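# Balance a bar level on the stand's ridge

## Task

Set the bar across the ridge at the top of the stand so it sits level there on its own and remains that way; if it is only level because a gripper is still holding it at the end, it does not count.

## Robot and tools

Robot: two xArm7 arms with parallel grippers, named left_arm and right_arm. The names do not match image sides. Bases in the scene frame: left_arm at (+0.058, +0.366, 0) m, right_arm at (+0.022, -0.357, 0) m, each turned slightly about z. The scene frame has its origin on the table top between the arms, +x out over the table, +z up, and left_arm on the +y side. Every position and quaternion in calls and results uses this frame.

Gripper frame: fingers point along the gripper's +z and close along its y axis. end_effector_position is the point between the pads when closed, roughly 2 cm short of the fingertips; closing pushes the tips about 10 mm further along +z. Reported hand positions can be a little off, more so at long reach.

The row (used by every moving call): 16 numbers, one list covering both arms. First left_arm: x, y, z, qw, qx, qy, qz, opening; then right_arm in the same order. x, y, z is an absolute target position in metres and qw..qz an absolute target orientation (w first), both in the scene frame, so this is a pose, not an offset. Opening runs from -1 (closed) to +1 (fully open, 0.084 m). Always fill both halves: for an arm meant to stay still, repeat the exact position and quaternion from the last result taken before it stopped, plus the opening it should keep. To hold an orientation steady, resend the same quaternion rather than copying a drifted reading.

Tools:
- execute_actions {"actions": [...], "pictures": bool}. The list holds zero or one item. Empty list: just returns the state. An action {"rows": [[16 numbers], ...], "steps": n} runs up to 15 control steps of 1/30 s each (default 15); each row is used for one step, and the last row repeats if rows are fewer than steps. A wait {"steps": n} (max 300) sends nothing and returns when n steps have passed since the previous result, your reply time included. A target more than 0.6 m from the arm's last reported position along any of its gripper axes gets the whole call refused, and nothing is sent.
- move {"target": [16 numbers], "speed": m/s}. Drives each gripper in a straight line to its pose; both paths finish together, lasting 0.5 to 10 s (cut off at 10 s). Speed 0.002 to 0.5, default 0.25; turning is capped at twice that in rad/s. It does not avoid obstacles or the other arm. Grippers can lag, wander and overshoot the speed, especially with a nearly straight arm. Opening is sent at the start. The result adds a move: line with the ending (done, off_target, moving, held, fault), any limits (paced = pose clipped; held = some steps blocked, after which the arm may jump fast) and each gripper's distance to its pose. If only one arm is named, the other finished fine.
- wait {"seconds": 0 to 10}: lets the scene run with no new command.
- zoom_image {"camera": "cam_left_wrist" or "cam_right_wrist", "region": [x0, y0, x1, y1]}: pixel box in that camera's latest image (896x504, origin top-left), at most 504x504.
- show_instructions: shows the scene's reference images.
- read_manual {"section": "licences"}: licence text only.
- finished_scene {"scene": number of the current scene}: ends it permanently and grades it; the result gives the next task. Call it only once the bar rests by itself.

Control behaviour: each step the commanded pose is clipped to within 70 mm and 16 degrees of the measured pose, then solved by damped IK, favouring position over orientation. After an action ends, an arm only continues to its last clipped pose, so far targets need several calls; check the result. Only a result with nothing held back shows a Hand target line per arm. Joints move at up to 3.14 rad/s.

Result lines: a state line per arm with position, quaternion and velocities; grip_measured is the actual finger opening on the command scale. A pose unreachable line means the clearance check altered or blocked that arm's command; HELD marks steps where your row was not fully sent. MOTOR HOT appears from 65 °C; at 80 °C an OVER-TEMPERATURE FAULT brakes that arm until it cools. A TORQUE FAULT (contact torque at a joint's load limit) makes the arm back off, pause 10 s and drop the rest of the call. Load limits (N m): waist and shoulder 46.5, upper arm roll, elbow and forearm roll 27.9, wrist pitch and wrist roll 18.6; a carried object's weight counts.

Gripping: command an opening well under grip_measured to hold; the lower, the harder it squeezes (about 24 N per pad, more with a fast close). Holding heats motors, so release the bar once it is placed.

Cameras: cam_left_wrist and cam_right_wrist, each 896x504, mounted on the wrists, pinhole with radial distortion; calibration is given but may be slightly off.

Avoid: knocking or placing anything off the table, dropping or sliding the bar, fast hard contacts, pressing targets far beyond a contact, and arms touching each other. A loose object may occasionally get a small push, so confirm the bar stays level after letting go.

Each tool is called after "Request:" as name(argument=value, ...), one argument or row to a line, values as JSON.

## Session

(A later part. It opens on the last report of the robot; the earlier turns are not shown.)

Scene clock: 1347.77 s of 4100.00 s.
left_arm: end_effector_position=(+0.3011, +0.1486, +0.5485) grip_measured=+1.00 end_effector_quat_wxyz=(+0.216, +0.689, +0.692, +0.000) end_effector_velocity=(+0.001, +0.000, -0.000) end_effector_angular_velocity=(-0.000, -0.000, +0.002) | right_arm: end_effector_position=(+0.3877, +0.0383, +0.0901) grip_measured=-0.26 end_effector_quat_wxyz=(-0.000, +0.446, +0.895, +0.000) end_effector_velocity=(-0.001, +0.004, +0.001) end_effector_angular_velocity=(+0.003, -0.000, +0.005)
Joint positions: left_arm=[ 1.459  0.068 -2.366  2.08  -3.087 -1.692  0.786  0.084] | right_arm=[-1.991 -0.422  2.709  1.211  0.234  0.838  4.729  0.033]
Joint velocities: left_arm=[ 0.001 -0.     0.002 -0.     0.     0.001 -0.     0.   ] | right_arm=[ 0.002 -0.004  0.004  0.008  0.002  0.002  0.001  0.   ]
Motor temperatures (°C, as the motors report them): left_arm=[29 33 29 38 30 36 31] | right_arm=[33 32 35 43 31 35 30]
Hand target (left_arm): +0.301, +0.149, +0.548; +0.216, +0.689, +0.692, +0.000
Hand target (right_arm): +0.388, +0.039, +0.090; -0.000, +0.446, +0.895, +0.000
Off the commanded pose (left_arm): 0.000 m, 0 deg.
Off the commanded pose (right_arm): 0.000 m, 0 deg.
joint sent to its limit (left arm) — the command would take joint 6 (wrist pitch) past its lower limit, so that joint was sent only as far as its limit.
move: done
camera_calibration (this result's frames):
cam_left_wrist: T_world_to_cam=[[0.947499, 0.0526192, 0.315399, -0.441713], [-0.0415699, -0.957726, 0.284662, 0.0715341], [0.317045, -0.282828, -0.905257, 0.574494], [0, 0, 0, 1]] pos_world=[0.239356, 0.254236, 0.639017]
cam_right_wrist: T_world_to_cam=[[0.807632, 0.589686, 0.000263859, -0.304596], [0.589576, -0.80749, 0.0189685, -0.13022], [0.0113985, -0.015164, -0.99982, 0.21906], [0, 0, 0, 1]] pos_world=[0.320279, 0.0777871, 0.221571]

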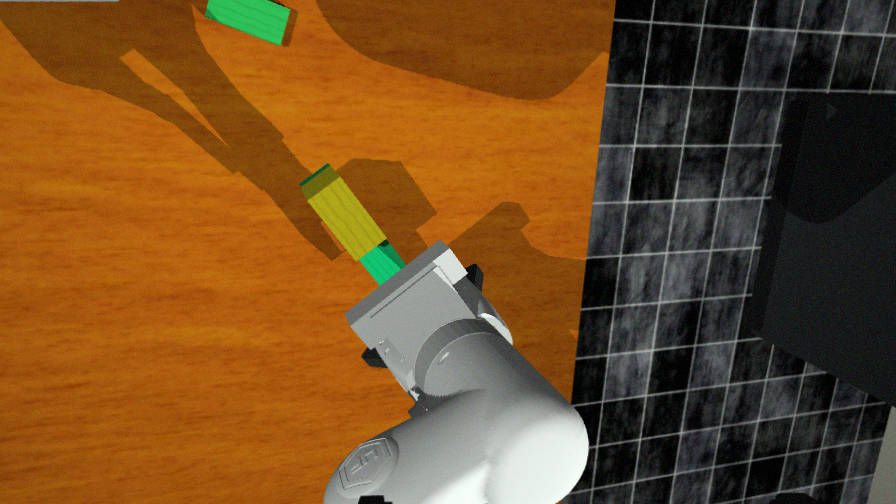

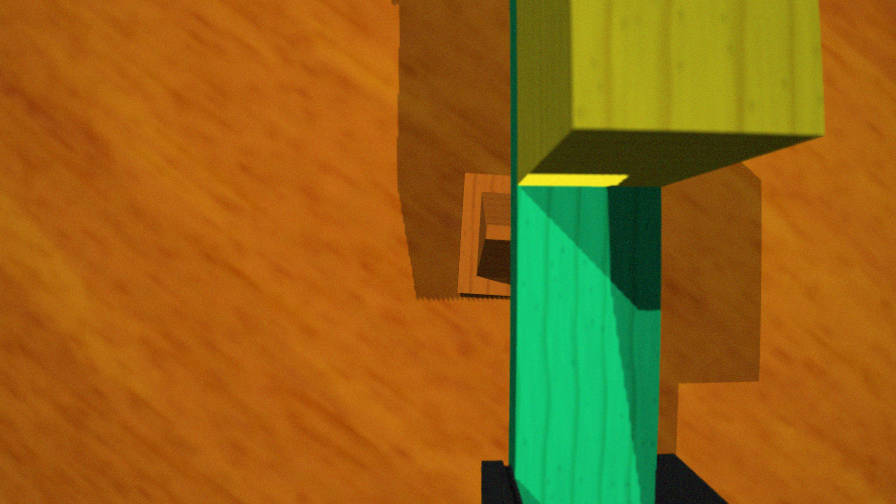

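Base centre ≈234: d'≈0.0152−0.006=0.0092. Go.

Request:
move(
  target=[0.3011,0.1486,0.5485,0.216,0.689,0.692,0,1,0.3874,0.0386,0.079,0,0.446,0.895,0,-0.8],
  speed=0.02,
)

Request:
move(
  target=[0.3011,0.1486,0.5485,0.216,0.689,0.692,0,1,0.3874,0.0386,0.074,0,0.446,0.895,0,-0.8],
  speed=0.004,
)

Request:
move(
  target=[0.3011,0.1486,0.5485,0.216,0.689,0.692,0,1,0.3874,0.0386,0.074,0,0.446,0.895,0,-0.22],
)

Request:
move(
  target=[0.3011,0.1486,0.5485,0.216,0.689,0.692,0,1,0.3874,0.0386,0.074,0,0.446,0.895,0,-0.15],
)

Request:
wait(
  seconds=3,
)

Scene clock: 1356.90 s of 4100.00 s.
left_arm: end_effector_position=(+0.3011, +0.1486, +0.5485) grip_measured=+1.00 end_effector_quat_wxyz=(+0.216, +0.689, +0.692, +0.000) end_effector_velocity=(-0.001, -0.000, -0.000) end_effector_angular_velocity=(+0.000, +0.001, -0.002) | right_arm: end_effector_position=(+0.3874, +0.0386, +0.0791) grip_measured=-0.26 end_effector_quat_wxyz=(-0.000, +0.446, +0.895, -0.000) end_effector_velocity=(+0.001, +0.001, +0.000) end_effector_angular_velocity=(+0.002, -0.003, +0.002)
Joint positions: left_arm=[ 1.459  0.068 -2.366  2.08  -3.087 -1.692  0.786  0.084] | right_arm=[-1.995 -0.442  2.716  1.204  0.246  0.813  4.723  0.033]
Joint velocities: left_arm=[-0.001  0.    -0.001 -0.    -0.    -0.001 -0.     0.   ] | right_arm=[ 0.    -0.001 -0.001  0.001 -0.    -0.003 -0.002 -0.   ]
Motor temperatures (°C, as the motors report them): left_arm=[29 33 29 38 30 36 31] | right_arm=[33 32 35 44 31 35 30]
Hand target (left_arm): +0.301, +0.149, +0.548; +0.216, +0.689, +0.692, +0.000
Hand target (right_arm): +0.387, +0.039, +0.079; -0.000, +0.446, +0.895, -0.000
Off the commanded pose (left_arm): 0.000 m, 0 deg.
Off the commanded pose (right_arm): 0.000 m, 0 deg.
joint sent to its limit (left arm) — the command would take joint 6 (wrist pitch) past its lower limit, so that joint was sent only as far as its limit.
After step 90, 5.33 s passed at rest.
move: done
camera_calibration (this result's frames):
cam_left_wrist: T_world_to_cam=[[0.947499, 0.0526194, 0.315399, -0.441713], [-0.0415697, -0.957726, 0.284662, 0.0715341], [0.317045, -0.282828, -0.905257, 0.574494], [0, 0, 0, 1]] pos_world=[0.239356, 0.254236, 0.639017]
cam_right_wrist: T_world_to_cam=[[0.807638, 0.589679, 0.000226793, -0.304542], [0.589564, -0.807487, 0.0194732, -0.129628], [0.0116661, -0.0155936, -0.99981, 0.208001], [0, 0, 0, 1]] pos_world=[0.319958, 0.0781525, 0.210555]

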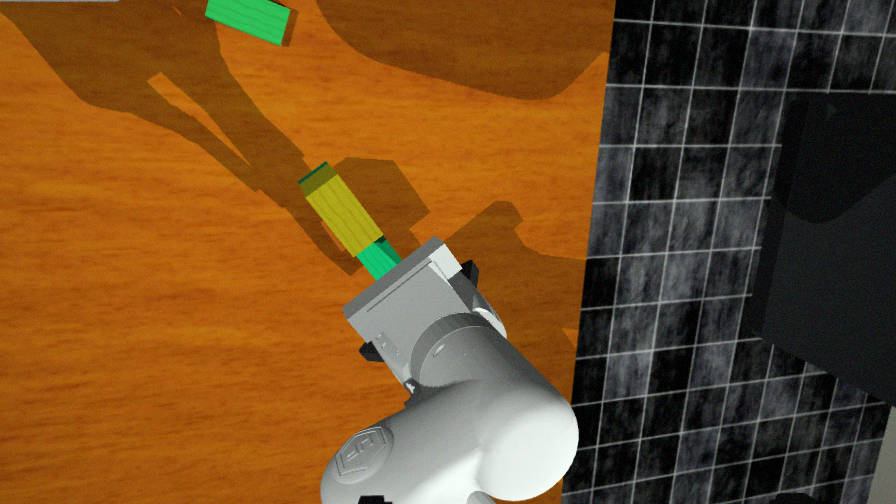

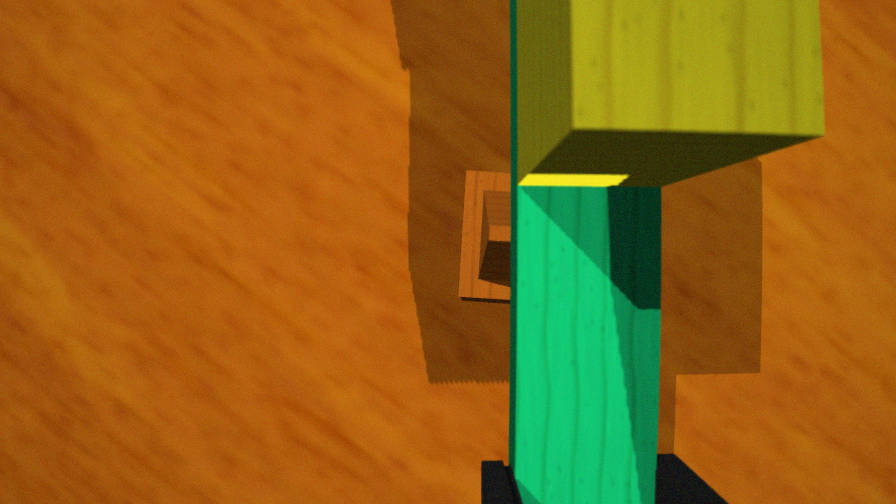

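Scene clock: 1358.40 s of 4100.00 s.
left_arm: end_effector_position=(+0.3011, +0.1486, +0.5485) grip_measured=+1.00 end_effector_quat_wxyz=(+0.216, +0.689, +0.692, +0.000) end_effector_velocity=(+0.001, +0.000, -0.000) end_effector_angular_velocity=(+0.000, -0.001, +0.003) | right_arm: end_effector_position=(+0.3877, +0.0387, +0.0743) grip_measured=-0.26 end_effector_quat_wxyz=(+0.000, +0.446, +0.895, +0.000) end_effector_velocity=(+0.001, -0.001, -0.001) end_effector_angular_velocity=(-0.000, -0.001, -0.001)
Joint positions: left_arm=[ 1.459  0.068 -2.366  2.08  -3.087 -1.692  0.786  0.084] | right_arm=[-1.997 -0.451  2.719  1.202  0.252  0.801  4.719  0.033]
Joint velocities: left_arm=[ 0.002 -0.001  0.001  0.     0.     0.001 -0.     0.   ] | right_arm=[-0.001 -0.002  0.    -0.001  0.    -0.002 -0.001  0.   ]
Motor temperatures (°C, as the motors report them): left_arm=[29 33 29 38 30 36 31] | right_arm=[33 32 35 44 31 35 30]
Hand target (left_arm): +0.301, +0.149, +0.548; +0.216, +0.689, +0.692, +0.000
Hand target (right_arm): +0.387, +0.039, +0.074; -0.000, +0.446, +0.895, -0.000
Off the commanded pose (left_arm): 0.000 m, 0 deg.
Off the commanded pose (right_arm): 0.000 m, 0 deg.
joint sent to its limit (left arm) — the command would take joint 6 (wrist pitch) past its lower limit, so that joint was sent only as far as its limit.
move: done
camera_calibration (this result's frames):
cam_left_wrist: T_world_to_cam=[[0.947499, 0.0526196, 0.315399, -0.441713], [-0.0415695, -0.957726, 0.284662, 0.071534], [0.317045, -0.282828, -0.905257, 0.574494], [0, 0, 0, 1]] pos_world=[0.239356, 0.254236, 0.639017]
cam_right_wrist: T_world_to_cam=[[0.80777, 0.589497, 0.00103148, -0.304905], [0.589371, -0.807632, 0.0192892, -0.129511], [0.012204, -0.0149733, -0.999813, 0.203011], [0, 0, 0, 1]] pos_world=[0.320146, 0.0781829, 0.205786]

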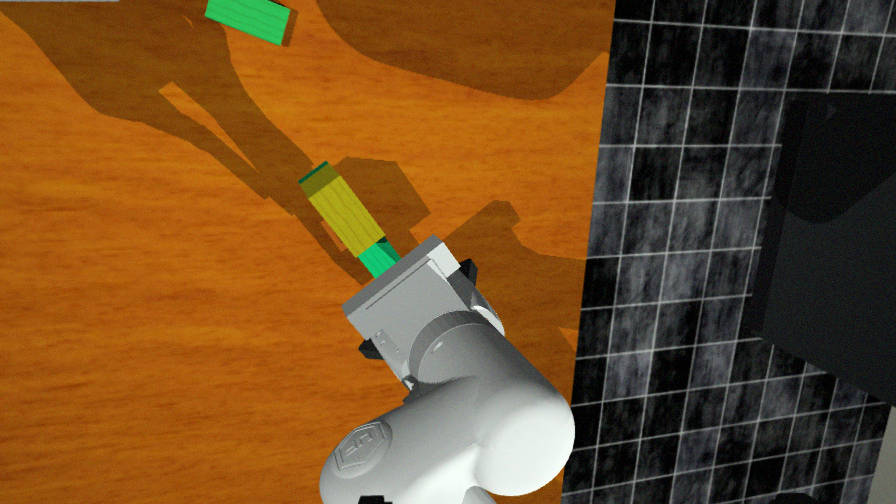

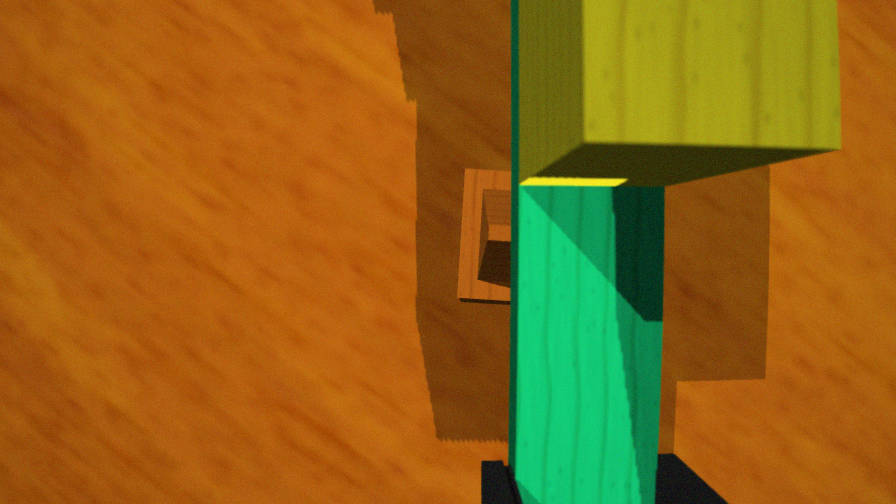

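Scene clock: 1359.10 s of 4100.00 s.
left_arm: end_effector_position=(+0.3011, +0.1486, +0.5485) grip_measured=+1.00 end_effector_quat_wxyz=(+0.216, +0.689, +0.692, -0.000) end_effector_velocity=(+0.000, +0.001, +0.000) end_effector_angular_velocity=(-0.002, -0.000, +0.002) | right_arm: end_effector_position=(+0.3874, +0.0386, +0.0740) grip_measured=-0.24 end_effector_quat_wxyz=(-0.000, +0.446, +0.895, -0.000) end_effector_velocity=(-0.001, +0.001, +0.000) end_effector_angular_velocity=(+0.001, +0.000, +0.002)
Joint positions: left_arm=[ 1.459  0.068 -2.366  2.08  -3.087 -1.692  0.786  0.084] | right_arm=[-1.997 -0.451  2.719  1.202  0.252  0.802  4.719  0.034]
Joint velocities: left_arm=[ 0.     0.002  0.001  0.     0.     0.    -0.     0.   ] | right_arm=[ 0.002  0.001 -0.     0.     0.001  0.    -0.001  0.   ]
Motor temperatures (°C, as the motors report them): left_arm=[29 33 29 38 30 36 31] | right_arm=[33 32 35 44 31 35 30]
Hand target (left_arm): +0.301, +0.149, +0.548; +0.216, +0.689, +0.692, +0.000
Hand target (right_arm): +0.387, +0.039, +0.074; +0.000, +0.446, +0.895, -0.000
Off the commanded pose (left_arm): 0.000 m, 0 deg.
Off the commanded pose (right_arm): 0.000 m, 0 deg.
joint sent to its limit (left arm) — the command would take joint 6 (wrist pitch) past its lower limit, so that joint was sent only as far as its limit.
move: done
camera_calibration (this result's frames):
cam_left_wrist: T_world_to_cam=[[0.947499, 0.0526193, 0.315399, -0.441713], [-0.0415698, -0.957726, 0.284662, 0.071534], [0.317045, -0.282828, -0.905257, 0.574494], [0, 0, 0, 1]] pos_world=[0.239356, 0.254236, 0.639017]
cam_right_wrist: T_world_to_cam=[[0.807633, 0.589685, 0.000172425, -0.304495], [0.58957, -0.807482, 0.0194837, -0.129531], [0.0116285, -0.015634, -0.99981, 0.202884], [0, 0, 0, 1]] pos_world=[0.319928, 0.0781337, 0.205422]

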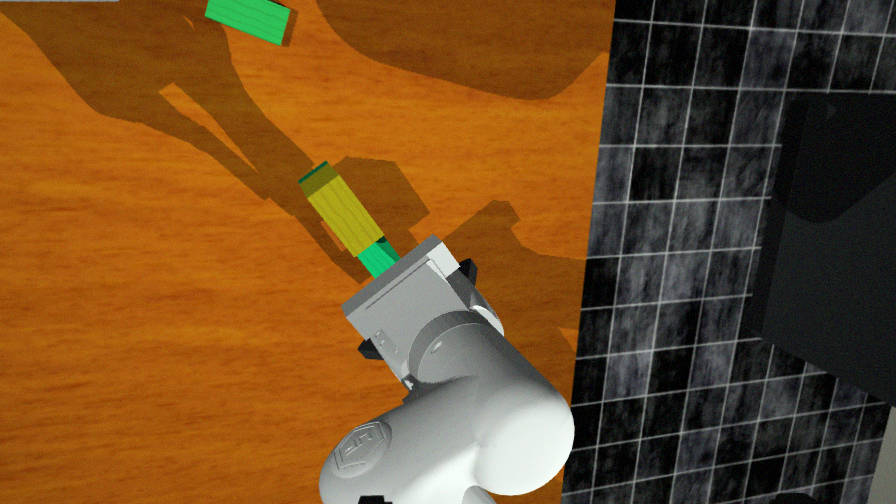

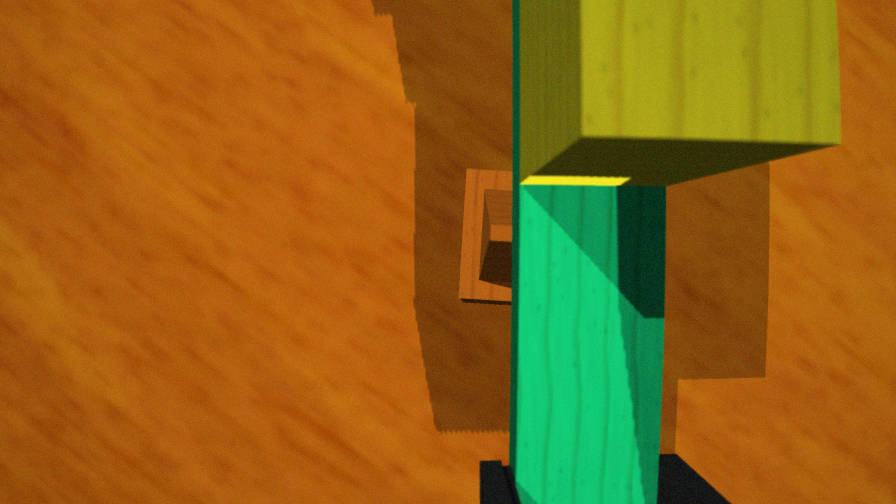

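Scene clock: 1359.80 s of 4100.00 s.
left_arm: end_effector_position=(+0.3011, +0.1486, +0.5485) grip_measured=+1.00 end_effector_quat_wxyz=(+0.216, +0.689, +0.692, +0.000) end_effector_velocity=(+0.000, -0.001, -0.000) end_effector_angular_velocity=(+0.002, -0.000, +0.001) | right_arm: end_effector_position=(+0.3874, +0.0386, +0.0740) grip_measured=-0.16 end_effector_quat_wxyz=(-0.000, +0.446, +0.895, -0.000) end_effector_velocity=(-0.001, -0.000, -0.001) end_effector_angular_velocity=(-0.002, +0.001, +0.002)
Joint positions: left_arm=[ 1.459  0.068 -2.366  2.08  -3.087 -1.692  0.786  0.084] | right_arm=[-1.997 -0.451  2.719  1.202  0.252  0.802  4.719  0.037]
Joint velocities: left_arm=[-0.    -0.003  0.001  0.    -0.     0.001 -0.     0.   ] | right_arm=[ 0.001 -0.001 -0.    -0.001 -0.001  0.    -0.001  0.   ]
Motor temperatures (°C, as the motors report them): left_arm=[29 33 29 38 30 36 31] | right_arm=[33 32 35 44 31 35 30]
Hand target (left_arm): +0.301, +0.149, +0.548; +0.216, +0.689, +0.692, +0.000
Hand target (right_arm): +0.387, +0.039, +0.074; -0.000, +0.446, +0.895, +0.000
Off the commanded pose (left_arm): 0.000 m, 0 deg.
Off the commanded pose (right_arm): 0.000 m, 0 deg.
joint sent to its limit (left arm) — the command would take joint 6 (wrist pitch) past its lower limit, so that joint was sent only as far as its limit.
move: done
camera_calibration (this result's frames):
cam_left_wrist: T_world_to_cam=[[0.947499, 0.0526192, 0.315399, -0.441713], [-0.0415699, -0.957726, 0.284662, 0.0715341], [0.317045, -0.282828, -0.905257, 0.574494], [0, 0, 0, 1]] pos_world=[0.239356, 0.254236, 0.639017]
cam_right_wrist: T_world_to_cam=[[0.80765, 0.589662, 0.00025884, -0.304534], [0.589547, -0.8075, 0.0194658, -0.129535], [0.0116873, -0.0155689, -0.99981, 0.202895], [0, 0, 0, 1]] pos_world=[0.319952, 0.078132, 0.205457]

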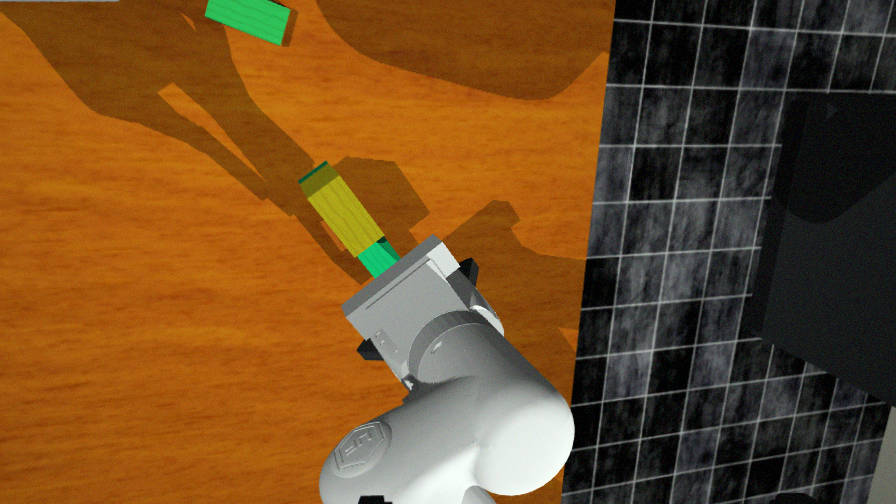

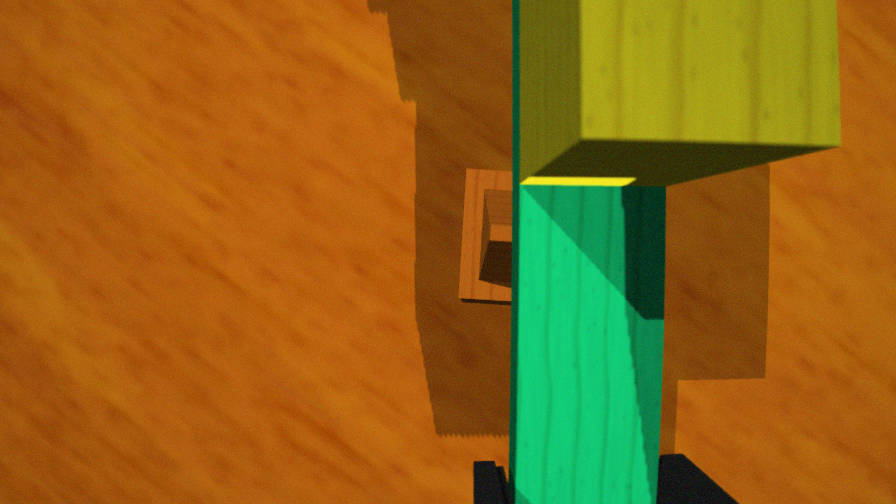

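Scene clock: 1362.80 s of 4100.00 s.
left_arm: end_effector_position=(+0.3011, +0.1486, +0.5485) grip_measured=+1.00 end_effector_quat_wxyz=(+0.216, +0.689, +0.692, -0.000) end_effector_velocity=(-0.000, +0.000, +0.000) end_effector_angular_velocity=(-0.001, +0.000, -0.001) | right_arm: end_effector_position=(+0.3874, +0.0386, +0.0740) grip_measured=-0.16 end_effector_quat_wxyz=(-0.000, +0.446, +0.895, +0.000) end_effector_velocity=(-0.001, +0.001, +0.000) end_effector_angular_velocity=(+0.001, +0.001, +0.002)
Joint positions: left_arm=[ 1.459  0.068 -2.366  2.08  -3.087 -1.692  0.786  0.084] | right_arm=[-1.997 -0.451  2.719  1.202  0.252  0.802  4.719  0.037]
Joint velocities: left_arm=[-0.     0.002 -0.     0.     0.    -0.001  0.001  0.   ] | right_arm=[ 0.001  0.001  0.001 -0.001  0.001  0.001 -0.    -0.   ]
Motor temperatures (°C, as the motors report them): left_arm=[29 33 29 38 30 36 31] | right_arm=[33 32 35 44 31 35 30]
Hand target (left_arm): +0.301, +0.149, +0.548; +0.216, +0.689, +0.692, +0.000
Hand target (right_arm): +0.387, +0.039, +0.074; -0.000, +0.446, +0.895, +0.000
Off the commanded pose (left_arm): 0.000 m, 0 deg.
Off the commanded pose (right_arm): 0.000 m, 0 deg.
Steps of this call (steps 1 to 90: nothing new was sent). Readings (end_effector_position):
1: left_arm (+0.3011, +0.1486, +0.5485) | right_arm (+0.3874, +0.0386, +0.0740)
2: left_arm (+0.3011, +0.1486, +0.5485) | right_arm (+0.3874, +0.0386, +0.0740)
4: left_arm (+0.3011, +0.1486, +0.5485) | right_arm (+0.3874, +0.0386, +0.0740)
8: left_arm (+0.3011, +0.1486, +0.5485) | right_arm (+0.3874, +0.0386, +0.0740)
90: the state above
camera_calibration (this result's frames):
cam_left_wrist: T_world_to_cam=[[0.947499, 0.0526196, 0.315399, -0.441713], [-0.0415695, -0.957726, 0.284662, 0.0715339], [0.317045, -0.282828, -0.905257, 0.574494], [0, 0, 0, 1]] pos_world=[0.239356, 0.254236, 0.639017]
cam_right_wrist: T_world_to_cam=[[0.807651, 0.589661, 0.000261465, -0.304536], [0.589545, -0.807501, 0.0194654, -0.129535], [0.0116891, -0.0155671, -0.99981, 0.202896], [0, 0, 0, 1]] pos_world=[0.319953, 0.0781318, 0.205458]

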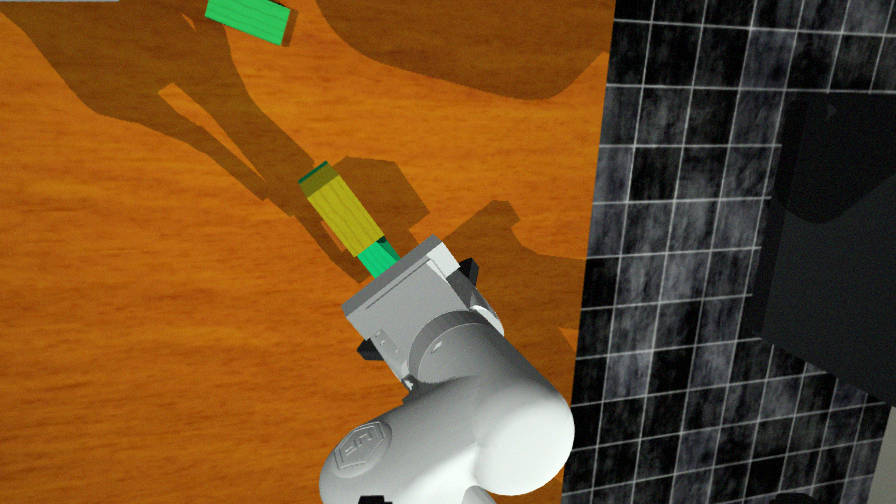

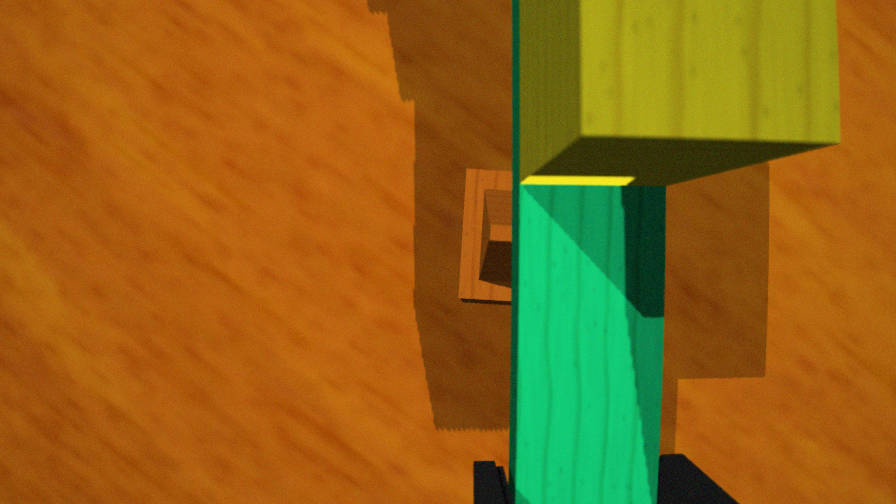

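Balanced. Open and retreat.

Request:
move(
  target=[0.3011,0.1486,0.5485,0.216,0.689,0.692,0,1,0.3874,0.0386,0.074,0,0.446,0.895,0,0.6],
)

Request:
move(
  target=[0.3011,0.1486,0.5485,0.216,0.689,0.692,0,1,0.3874,0.0386,0.16,0,0.446,0.895,0,0.6],
  speed=0.05,
)

Scene clock: 1367.63 s of 4100.00 s.
left_arm: end_effector_position=(+0.3011, +0.1486, +0.5485) grip_measured=+1.00 end_effector_quat_wxyz=(+0.216, +0.689, +0.692, +0.000) end_effector_velocity=(-0.000, -0.001, +0.000) end_effector_angular_velocity=(-0.000, -0.001, -0.002) | right_arm: end_effector_position=(+0.3874, +0.0386, +0.0740) grip_measured=+0.59 end_effector_quat_wxyz=(-0.000, +0.446, +0.895, -0.000) end_effector_velocity=(+0.000, -0.000, -0.000) end_effector_angular_velocity=(-0.001, -0.000, +0.001)
Joint positions: left_arm=[ 1.459  0.068 -2.366  2.08  -3.087 -1.692  0.786  0.084] | right_arm=[-1.997 -0.451  2.719  1.202  0.252  0.802  4.719  0.069]
Joint velocities: left_arm=[-0.001 -0.    -0.001 -0.    -0.     0.001  0.    -0.   ] | right_arm=[-0.    -0.    -0.    -0.    -0.001  0.     0.     0.   ]
Motor temperatures (°C, as the motors report them): left_arm=[29 33 29 38 30 36 31] | right_arm=[33 33 35 44 31 35 30]
Hand target (left_arm): +0.301, +0.149, +0.548; +0.216, +0.689, +0.692, +0.000
Hand target (right_arm): +0.387, +0.039, +0.074; -0.000, +0.446, +0.895, +0.000
Off the commanded pose (left_arm): 0.000 m, 0 deg.
Off the commanded pose (right_arm): 0.000 m, 0 deg.
joint sent to its limit (left arm) — the command would take joint 6 (wrist pitch) past its lower limit, so that joint was sent only as far as its limit.
After step 90, 1.13 s passed at rest.
move: done
camera_calibration (this result's frames):
cam_left_wrist: T_world_to_cam=[[0.947499, 0.0526193, 0.315399, -0.441713], [-0.0415697, -0.957726, 0.284662, 0.0715342], [0.317045, -0.282828, -0.905257, 0.574494], [0, 0, 0, 1]] pos_world=[0.239356, 0.254236, 0.639017]
cam_right_wrist: T_world_to_cam=[[0.807651, 0.589661, 0.000259813, -0.304535], [0.589545, -0.807501, 0.019466, -0.129535], [0.0116882, -0.0155686, -0.99981, 0.202895], [0, 0, 0, 1]] pos_world=[0.319953, 0.0781317, 0.205458]

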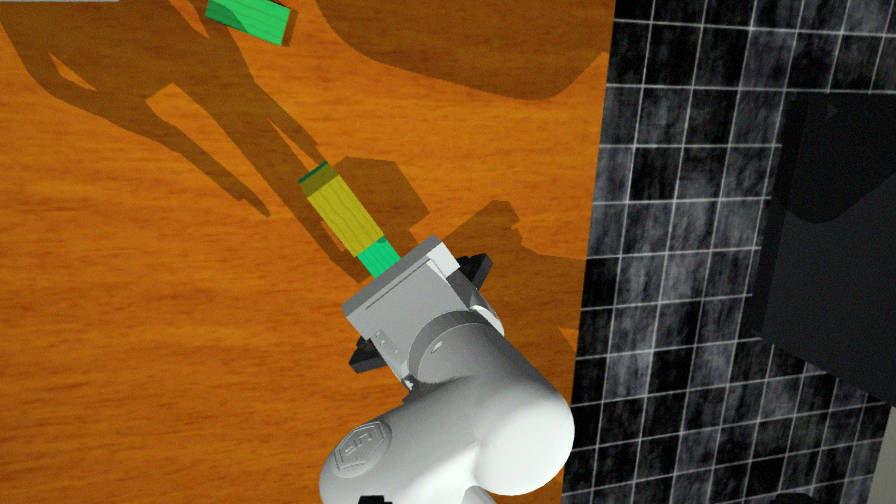

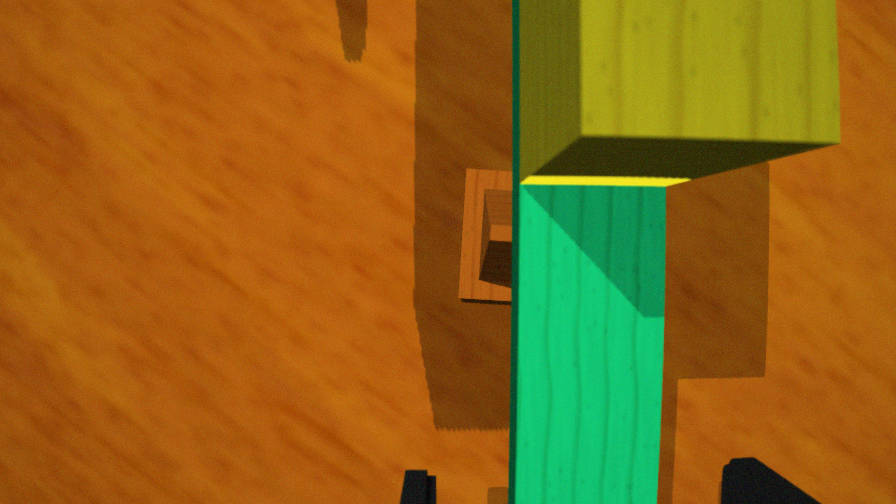

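Scene clock: 1369.70 s of 4100.00 s.
left_arm: end_effector_position=(+0.3011, +0.1486, +0.5485) grip_measured=+1.00 end_effector_quat_wxyz=(+0.216, +0.689, +0.692, -0.000) end_effector_velocity=(+0.000, +0.000, +0.000) end_effector_angular_velocity=(-0.001, -0.000, +0.003) | right_arm: end_effector_position=(+0.3872, +0.0384, +0.1598) grip_measured=+0.59 end_effector_quat_wxyz=(-0.000, +0.446, +0.895, -0.000) end_effector_velocity=(-0.000, -0.000, +0.001) end_effector_angular_velocity=(-0.001, +0.001, +0.000)
Joint positions: left_arm=[ 1.459  0.068 -2.366  2.08  -3.087 -1.692  0.786  0.084] | right_arm=[-1.968 -0.316  2.678  1.281  0.165  1.004  4.776  0.069]
Joint velocities: left_arm=[ 0.001  0.     0.001  0.     0.     0.    -0.002 -0.   ] | right_arm=[ 0.001  0.    -0.     0.001 -0.     0.004  0.    -0.   ]
Motor temperatures (°C, as the motors report them): left_arm=[29 33 29 38 30 36 31] | right_arm=[33 33 35 45 31 35 30]
Hand target (left_arm): +0.301, +0.149, +0.548; +0.216, +0.689, +0.692, +0.000
Hand target (right_arm): +0.387, +0.038, +0.160; +0.000, +0.446, +0.895, +0.000
Off the commanded pose (left_arm): 0.000 m, 0 deg.
Off the commanded pose (right_arm): 0.000 m, 0 deg.
joint sent to its limit (left arm) — the command would take joint 6 (wrist pitch) past its lower limit, so that joint was sent only as far as its limit.
move: done
camera_calibration (this result's frames):
cam_left_wrist: T_world_to_cam=[[0.947499, 0.0526194, 0.315399, -0.441713], [-0.0415696, -0.957726, 0.284662, 0.0715341], [0.317045, -0.282828, -0.905257, 0.574494], [0, 0, 0, 1]] pos_world=[0.239356, 0.254236, 0.639017]
cam_right_wrist: T_world_to_cam=[[0.807642, 0.589674, -0.000170678, -0.304198], [0.589563, -0.807485, 0.0195957, -0.131288], [0.0114172, -0.0159269, -0.999808, 0.288773], [0, 0, 0, 1]] pos_world=[0.319789, 0.0779637, 0.291238]

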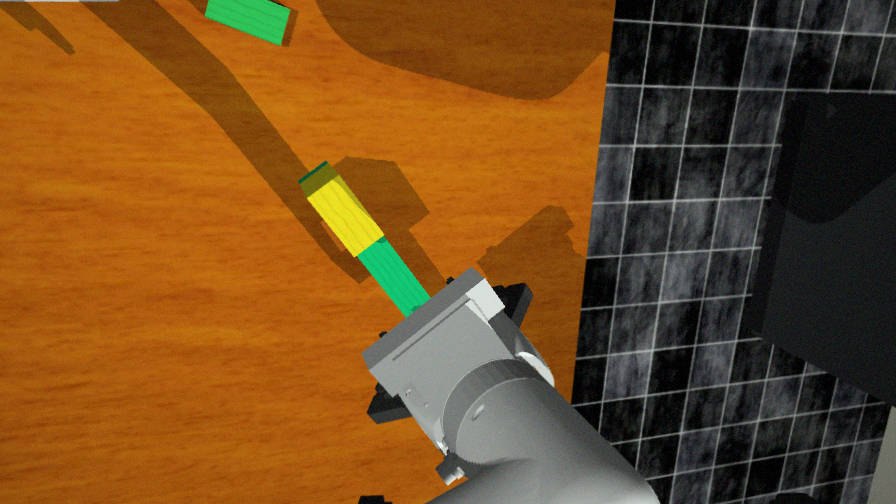

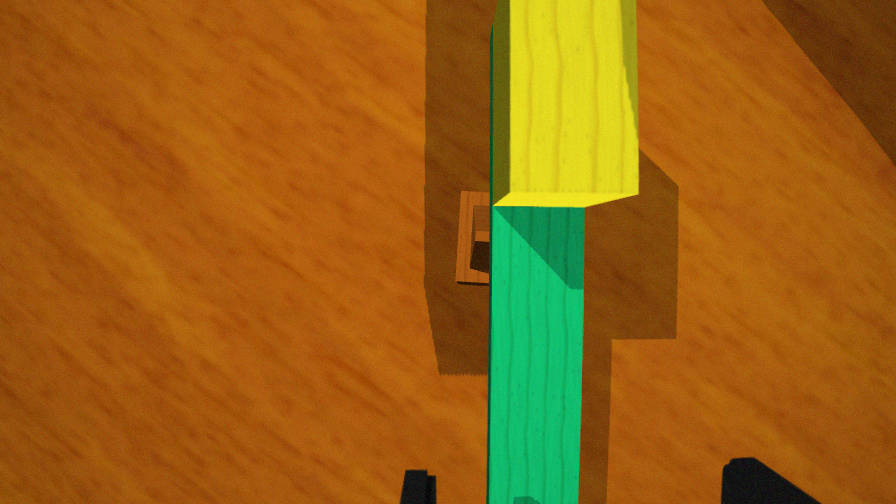

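Request:
finished_scene(
  scene=2,
)

The scene is finished: the task was done.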